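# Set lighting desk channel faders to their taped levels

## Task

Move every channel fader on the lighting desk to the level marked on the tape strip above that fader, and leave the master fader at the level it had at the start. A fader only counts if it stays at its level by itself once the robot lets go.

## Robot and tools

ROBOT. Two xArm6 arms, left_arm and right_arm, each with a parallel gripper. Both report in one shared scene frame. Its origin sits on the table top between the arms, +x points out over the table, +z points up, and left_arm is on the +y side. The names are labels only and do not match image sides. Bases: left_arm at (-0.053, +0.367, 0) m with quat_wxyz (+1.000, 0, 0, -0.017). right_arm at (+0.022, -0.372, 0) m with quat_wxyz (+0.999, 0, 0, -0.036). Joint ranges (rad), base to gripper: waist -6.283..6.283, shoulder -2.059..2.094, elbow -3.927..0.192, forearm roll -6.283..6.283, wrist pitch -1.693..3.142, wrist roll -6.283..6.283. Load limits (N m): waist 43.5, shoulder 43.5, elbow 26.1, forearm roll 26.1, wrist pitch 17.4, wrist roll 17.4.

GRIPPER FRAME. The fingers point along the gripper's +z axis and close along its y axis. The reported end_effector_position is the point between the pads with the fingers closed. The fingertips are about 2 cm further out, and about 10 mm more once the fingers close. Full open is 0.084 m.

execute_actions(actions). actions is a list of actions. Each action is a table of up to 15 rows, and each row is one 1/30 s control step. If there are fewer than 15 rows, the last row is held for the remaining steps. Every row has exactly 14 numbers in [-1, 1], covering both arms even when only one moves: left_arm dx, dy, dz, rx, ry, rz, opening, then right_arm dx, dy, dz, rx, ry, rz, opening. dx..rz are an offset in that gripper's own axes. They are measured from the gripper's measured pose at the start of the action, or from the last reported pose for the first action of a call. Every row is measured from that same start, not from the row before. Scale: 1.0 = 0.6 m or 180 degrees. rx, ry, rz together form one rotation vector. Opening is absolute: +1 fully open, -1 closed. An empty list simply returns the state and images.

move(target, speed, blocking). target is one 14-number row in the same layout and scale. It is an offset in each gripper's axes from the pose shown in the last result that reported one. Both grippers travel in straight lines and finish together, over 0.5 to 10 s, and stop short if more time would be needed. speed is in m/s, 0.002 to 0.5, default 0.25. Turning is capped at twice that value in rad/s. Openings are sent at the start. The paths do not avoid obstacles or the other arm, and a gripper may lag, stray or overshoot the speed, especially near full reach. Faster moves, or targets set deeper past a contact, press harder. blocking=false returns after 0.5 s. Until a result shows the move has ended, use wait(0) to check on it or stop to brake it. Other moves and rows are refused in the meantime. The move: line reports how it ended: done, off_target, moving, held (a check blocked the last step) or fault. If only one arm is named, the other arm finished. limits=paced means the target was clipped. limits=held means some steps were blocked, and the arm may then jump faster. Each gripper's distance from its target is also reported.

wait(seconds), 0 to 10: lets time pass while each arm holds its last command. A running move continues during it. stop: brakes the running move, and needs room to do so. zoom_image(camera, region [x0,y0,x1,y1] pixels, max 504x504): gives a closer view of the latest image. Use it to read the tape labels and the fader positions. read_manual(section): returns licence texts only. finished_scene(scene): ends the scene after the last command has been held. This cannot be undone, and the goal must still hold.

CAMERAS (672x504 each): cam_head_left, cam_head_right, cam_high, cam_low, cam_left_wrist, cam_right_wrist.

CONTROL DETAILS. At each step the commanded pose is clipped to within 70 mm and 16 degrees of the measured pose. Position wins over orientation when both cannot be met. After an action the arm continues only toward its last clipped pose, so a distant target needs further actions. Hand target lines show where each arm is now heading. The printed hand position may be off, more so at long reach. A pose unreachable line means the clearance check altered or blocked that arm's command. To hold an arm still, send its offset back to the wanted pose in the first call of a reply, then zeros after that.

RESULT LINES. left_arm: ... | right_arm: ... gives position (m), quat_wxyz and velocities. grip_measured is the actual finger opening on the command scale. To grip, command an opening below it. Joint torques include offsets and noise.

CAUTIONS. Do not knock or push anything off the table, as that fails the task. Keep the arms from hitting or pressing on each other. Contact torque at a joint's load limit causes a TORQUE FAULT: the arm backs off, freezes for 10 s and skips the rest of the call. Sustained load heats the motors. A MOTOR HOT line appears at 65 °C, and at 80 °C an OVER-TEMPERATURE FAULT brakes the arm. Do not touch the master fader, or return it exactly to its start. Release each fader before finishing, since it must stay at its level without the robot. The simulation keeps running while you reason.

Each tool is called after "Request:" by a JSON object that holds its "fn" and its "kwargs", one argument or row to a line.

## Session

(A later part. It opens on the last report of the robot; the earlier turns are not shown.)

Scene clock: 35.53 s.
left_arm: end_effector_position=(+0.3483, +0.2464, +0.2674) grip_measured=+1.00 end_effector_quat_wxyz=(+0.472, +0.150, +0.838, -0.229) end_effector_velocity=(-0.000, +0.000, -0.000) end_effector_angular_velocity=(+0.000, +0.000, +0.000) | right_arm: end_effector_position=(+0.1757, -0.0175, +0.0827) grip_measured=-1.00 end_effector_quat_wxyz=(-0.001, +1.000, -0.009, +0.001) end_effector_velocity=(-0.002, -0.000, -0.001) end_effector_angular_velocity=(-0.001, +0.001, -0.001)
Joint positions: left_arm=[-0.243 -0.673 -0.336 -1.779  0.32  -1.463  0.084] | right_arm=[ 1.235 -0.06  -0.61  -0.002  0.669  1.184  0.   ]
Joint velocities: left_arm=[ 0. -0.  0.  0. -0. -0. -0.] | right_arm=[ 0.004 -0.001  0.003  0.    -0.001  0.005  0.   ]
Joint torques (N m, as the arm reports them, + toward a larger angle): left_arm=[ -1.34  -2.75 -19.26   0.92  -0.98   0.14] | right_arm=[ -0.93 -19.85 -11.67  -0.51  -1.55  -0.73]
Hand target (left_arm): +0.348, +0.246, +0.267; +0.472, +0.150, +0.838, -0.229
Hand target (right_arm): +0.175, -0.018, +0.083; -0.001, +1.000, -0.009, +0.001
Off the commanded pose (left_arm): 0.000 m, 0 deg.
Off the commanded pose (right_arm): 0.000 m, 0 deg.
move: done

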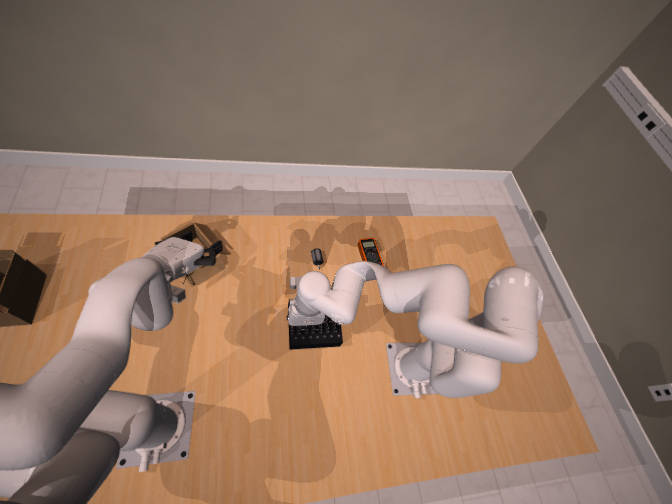

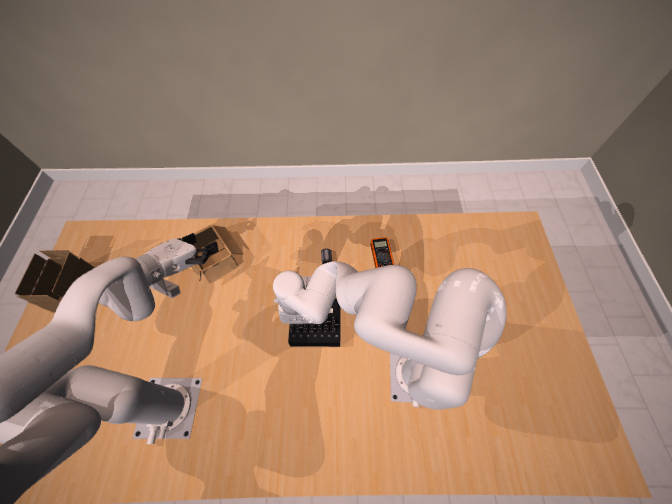

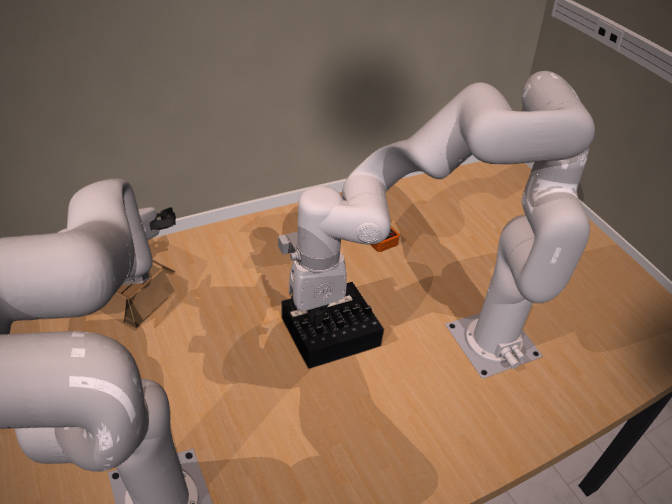

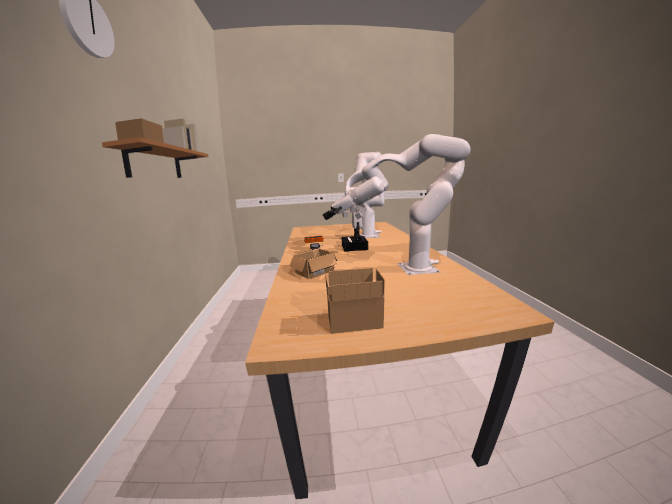

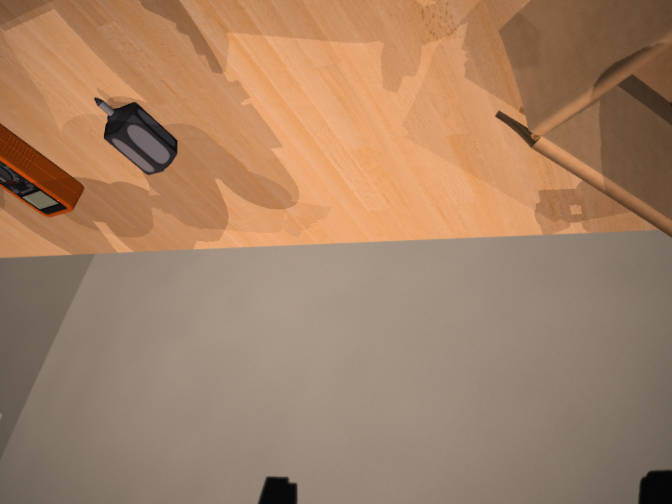

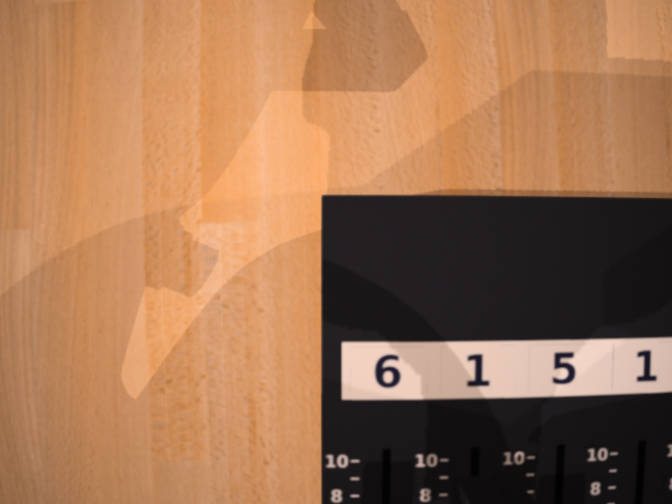

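Request:
{"fn": "move", "kwargs": {
  "target": [0,0,0,0,0,0,1,-0.0035,0,0,0,0,0,-1],
  "speed": 0.008
}}

Request:
{"fn": "move", "kwargs": {
  "target": [0,0,0,0,0,0,1,0.004,0,-0.04,0,0,0,-1],
  "speed": 0.05
}}

Request:
{"fn": "move", "kwargs": {
  "target": [0,0,0,0,0,0,1,-0.075,0.1,-0.02,0,0,0,-1],
  "speed": 0.12
}}

Scene clock: 39.93 s.
left_arm: end_effector_position=(+0.3483, +0.2464, +0.2674) grip_measured=+1.00 end_effector_quat_wxyz=(+0.472, +0.150, +0.838, -0.229) end_effector_velocity=(-0.000, -0.000, -0.000) end_effector_angular_velocity=(-0.000, +0.000, -0.000) | right_arm: end_effector_position=(+0.1736, -0.0175, +0.0827) grip_measured=-1.00 end_effector_quat_wxyz=(-0.001, +1.000, -0.009, +0.001) end_effector_velocity=(-0.000, +0.000, +0.001) end_effector_angular_velocity=(+0.002, -0.001, +0.001)
Joint positions: left_arm=[-0.243 -0.673 -0.336 -1.779  0.32  -1.463  0.084] | right_arm=[ 1.24  -0.063 -0.608 -0.002  0.669  1.189  0.   ]
Joint velocities: left_arm=[-0. -0.  0. -0.  0.  0. -0.] | right_arm=[ 0.002 -0.002  0.001 -0.001 -0.     0.001  0.   ]
Joint torques (N m, as the arm reports them, + toward a larger angle): left_arm=[ -1.27  -3.45 -19.25   0.95  -0.97   0.17] | right_arm=[ -0.51 -19.77 -11.65  -0.53  -1.56  -0.67]
Hand target (left_arm): +0.348, +0.246, +0.267; +0.472, +0.150, +0.838, -0.229
Hand target (right_arm): +0.174, -0.017, +0.083; -0.001, +1.000, -0.009, +0.001
Off the commanded pose (left_arm): 0.000 m, 0 deg.
Off the commanded pose (right_arm): 0.000 m, 0 deg.
move: done

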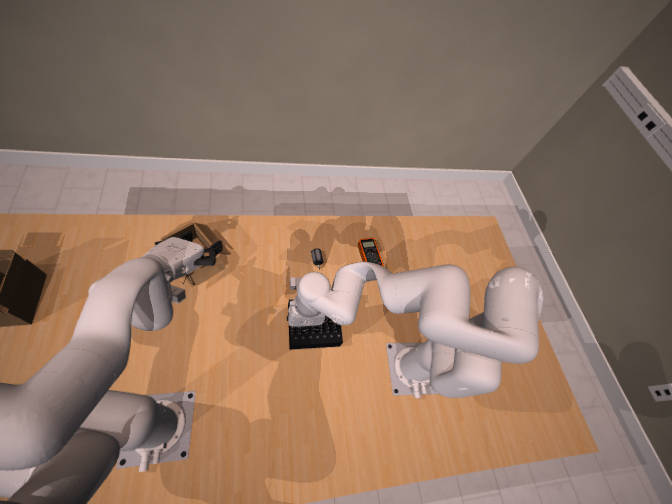

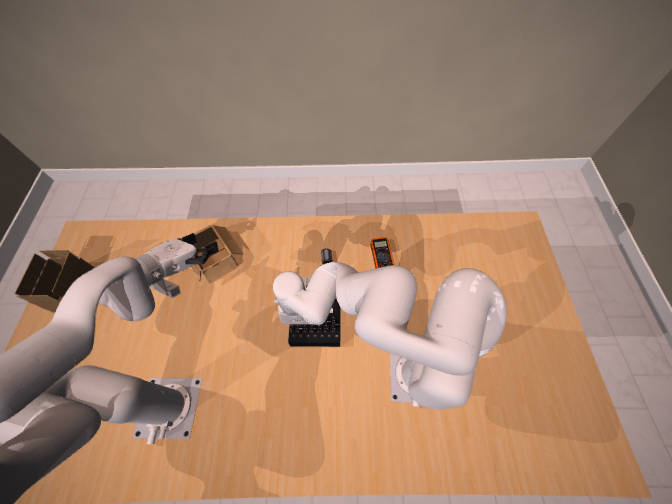

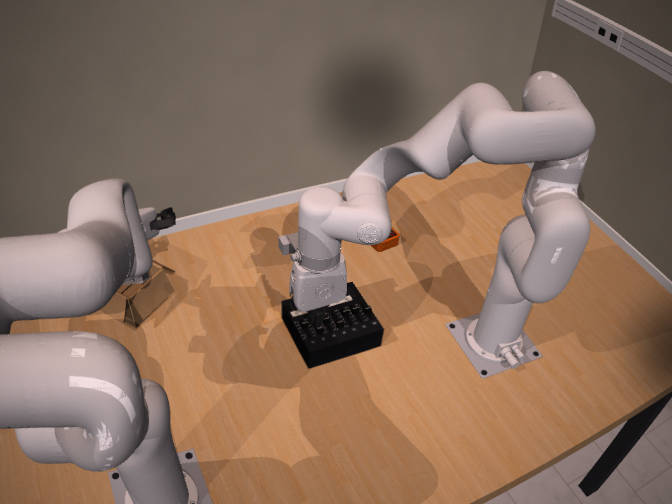

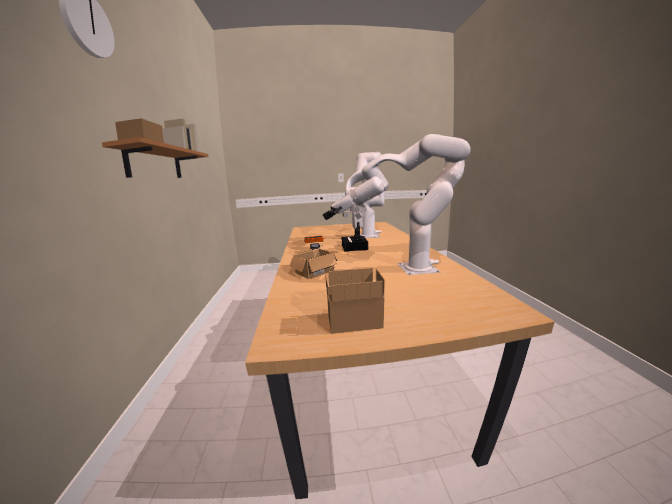

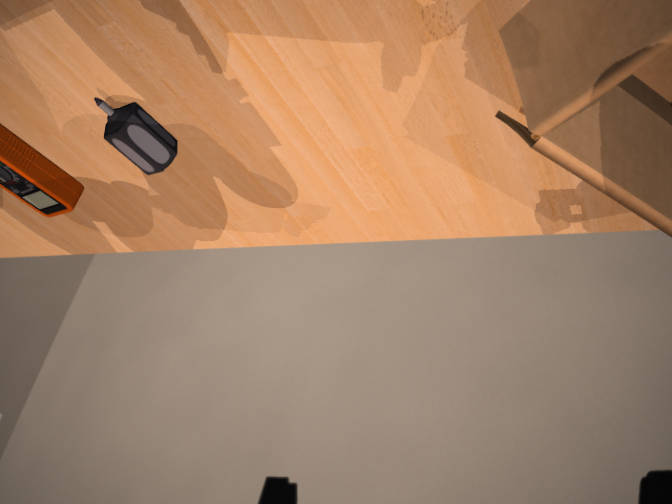

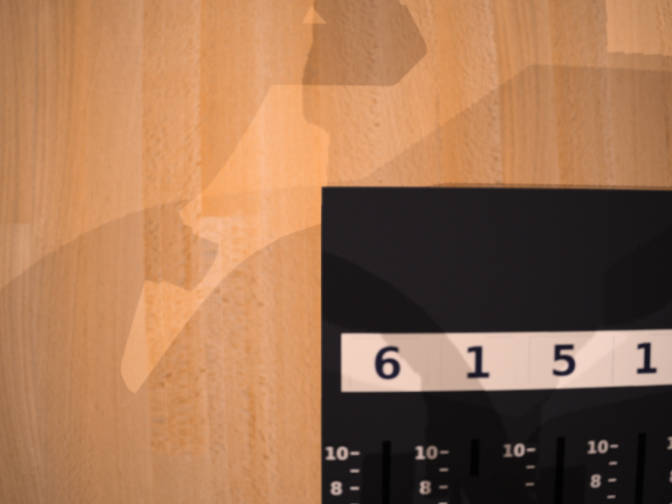

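Scene clock: 40.80 s.
left_arm: end_effector_position=(+0.3483, +0.2464, +0.2674) grip_measured=+1.00 end_effector_quat_wxyz=(+0.472, +0.150, +0.838, -0.229) end_effector_velocity=(-0.000, +0.000, -0.000) end_effector_angular_velocity=(-0.001, +0.001, +0.001) | right_arm: end_effector_position=(+0.1759, -0.0176, +0.1064) grip_measured=-1.00 end_effector_quat_wxyz=(-0.000, +1.000, -0.009, +0.001) end_effector_velocity=(+0.000, -0.000, +0.002) end_effector_angular_velocity=(-0.000, +0.000, -0.000)
Joint positions: left_arm=[-0.243 -0.673 -0.336 -1.779  0.32  -1.463  0.084] | right_arm=[ 1.235 -0.117 -0.632 -0.002  0.748  1.183  0.   ]
Joint velocities: left_arm=[ 0.     0.     0.    -0.001 -0.    -0.001 -0.   ] | right_arm=[-0.001 -0.006 -0.002  0.     0.008 -0.001  0.   ]
Joint torques (N m, as the arm reports them, + toward a larger angle): left_arm=[ -1.76  -3.28 -19.68   0.85  -0.62   0.38] | right_arm=[ -1.39 -19.46 -12.78  -0.61  -1.98  -0.71]
Hand target (left_arm): +0.348, +0.246, +0.267; +0.472, +0.150, +0.838, -0.229
Hand target (right_arm): +0.176, -0.018, +0.107; -0.001, +1.000, -0.009, +0.001
Off the commanded pose (left_arm): 0.000 m, 0 deg.
Off the commanded pose (right_arm): 0.000 m, 0 deg.
move: done

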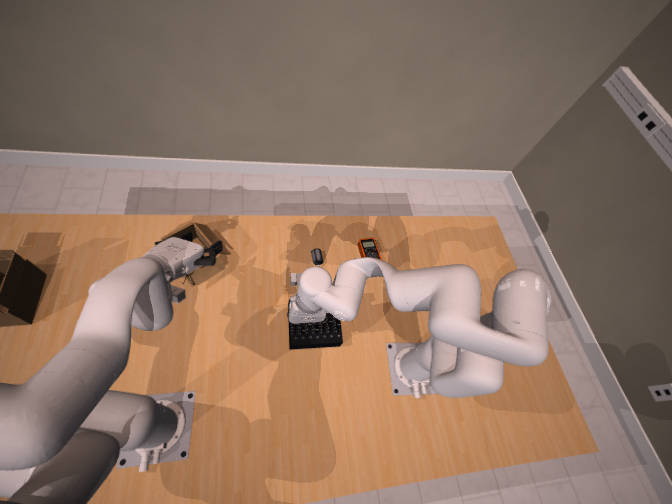

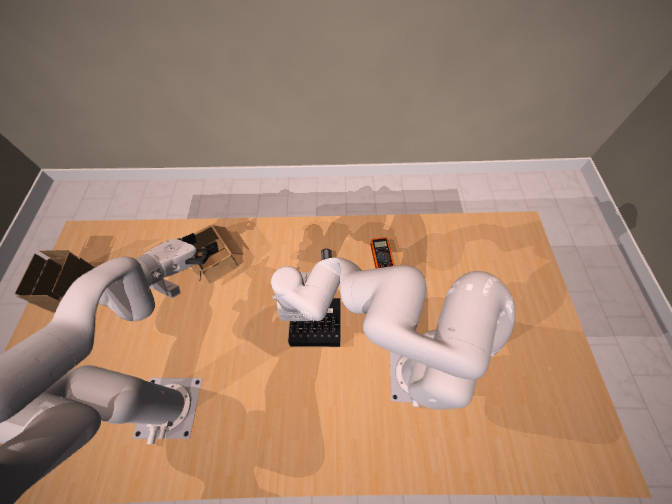

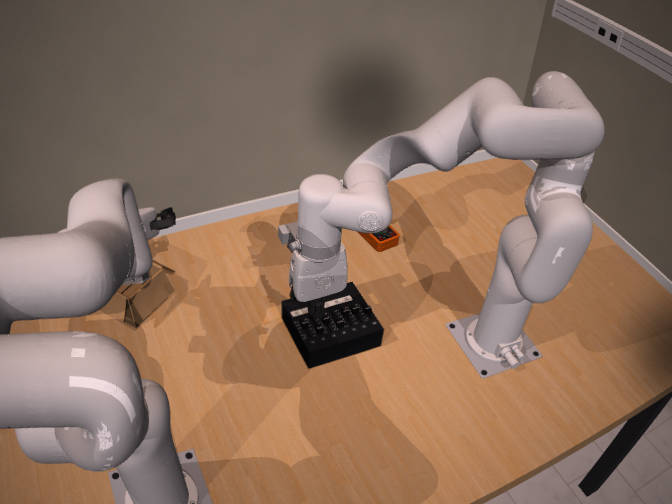

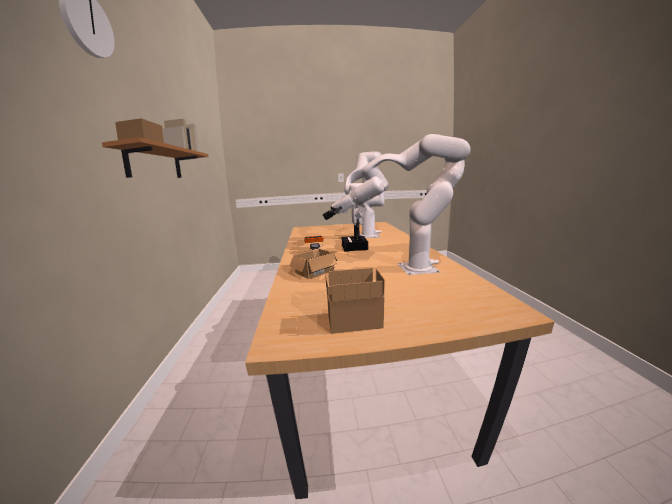

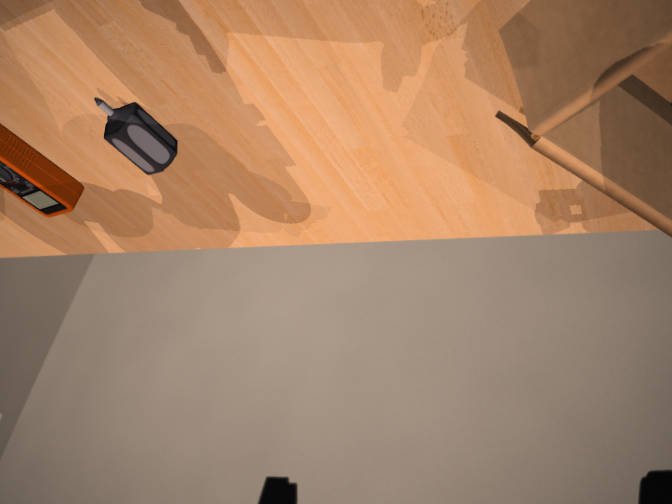

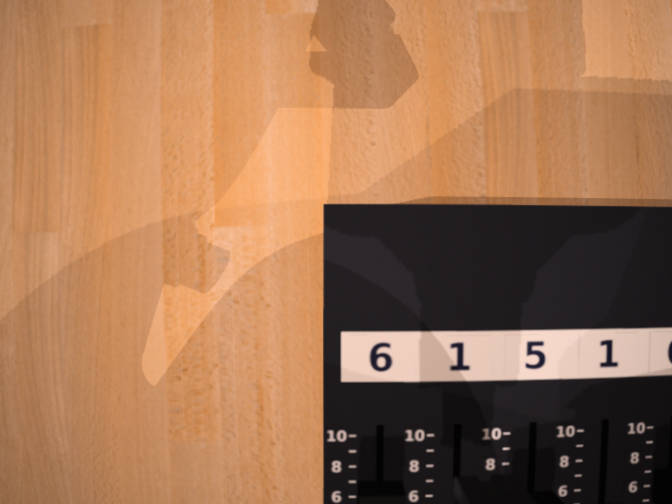

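Scene clock: 41.97 s.
left_arm: end_effector_position=(+0.3483, +0.2464, +0.2674) grip_measured=+1.00 end_effector_quat_wxyz=(+0.472, +0.150, +0.838, -0.229) end_effector_velocity=(-0.000, +0.000, -0.000) end_effector_angular_velocity=(-0.000, +0.000, +0.000) | right_arm: end_effector_position=(+0.1298, -0.0766, +0.1183) grip_measured=-1.00 end_effector_quat_wxyz=(-0.000, +1.000, -0.009, +0.001) end_effector_velocity=(-0.002, -0.002, +0.000) end_effector_angular_velocity=(-0.002, +0.000, +0.001)
Joint positions: left_arm=[-0.243 -0.673 -0.336 -1.779  0.32  -1.463  0.084] | right_arm=[ 1.295 -0.407 -0.404 -0.001  0.81   1.242  0.   ]
Joint velocities: left_arm=[ 0.    -0.     0.    -0.001 -0.     0.    -0.   ] | right_arm=[ 0.003 -0.01   0.006 -0.001  0.006  0.003  0.   ]
Joint torques (N m, as the arm reports them, + toward a larger angle): left_arm=[ -0.36  -3.51 -20.01   0.6   -0.73  -0.24] | right_arm=[ -1.18 -12.62 -13.05  -0.78  -1.89  -0.75]
Hand target (left_arm): +0.348, +0.246, +0.267; +0.472, +0.150, +0.838, -0.229
Hand target (right_arm): +0.130, -0.077, +0.118; -0.000, +1.000, -0.009, +0.001
Off the commanded pose (left_arm): 0.000 m, 0 deg.
Off the commanded pose (right_arm): 0.000 m, 0 deg.
move: done

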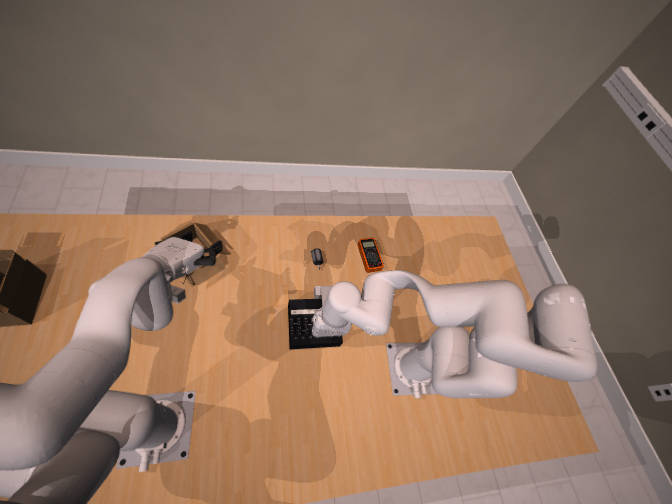

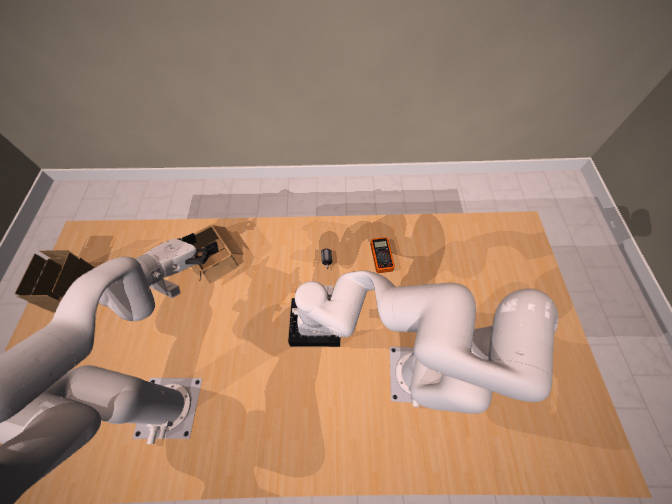

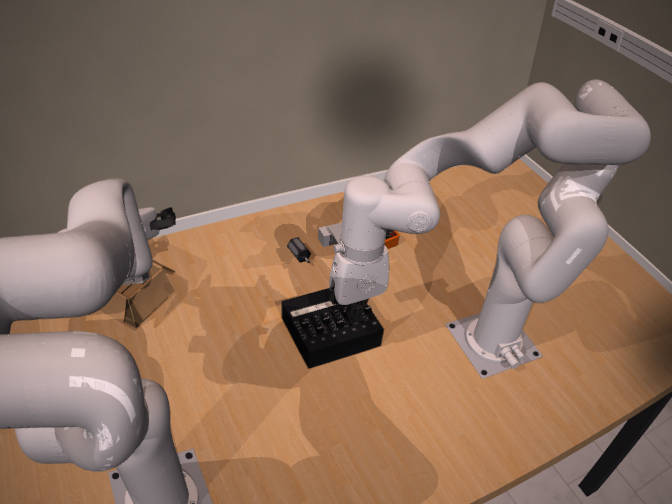

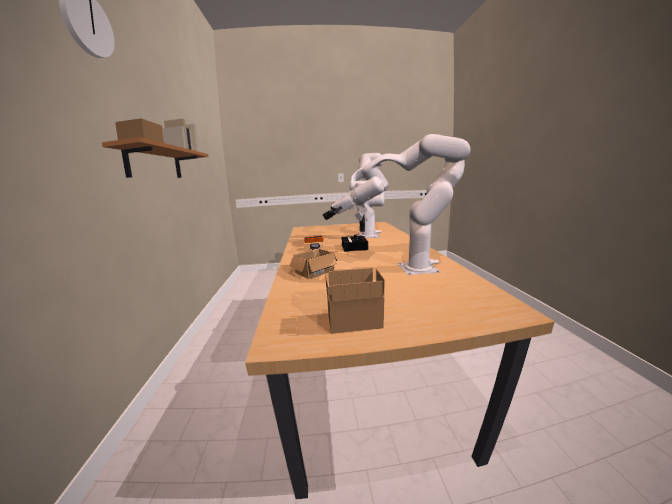

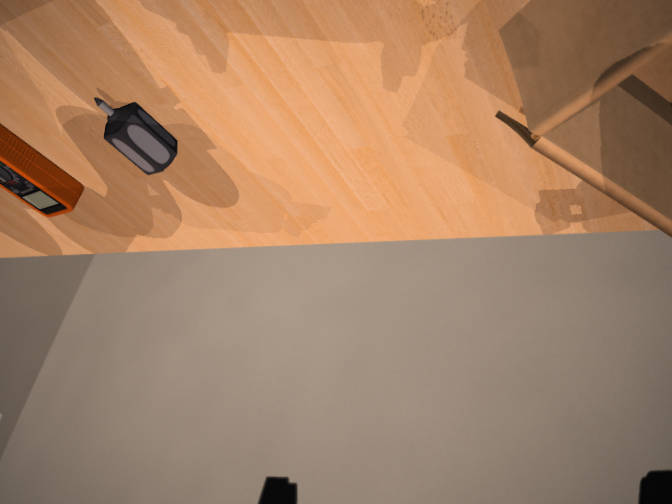

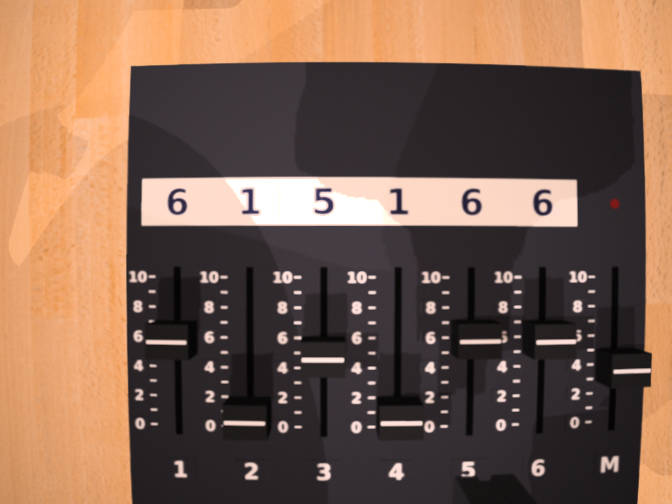

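Request:
{"fn": "finished_scene", "kwargs": {
  "scene": 2
}}

The scene is finished: the task was done.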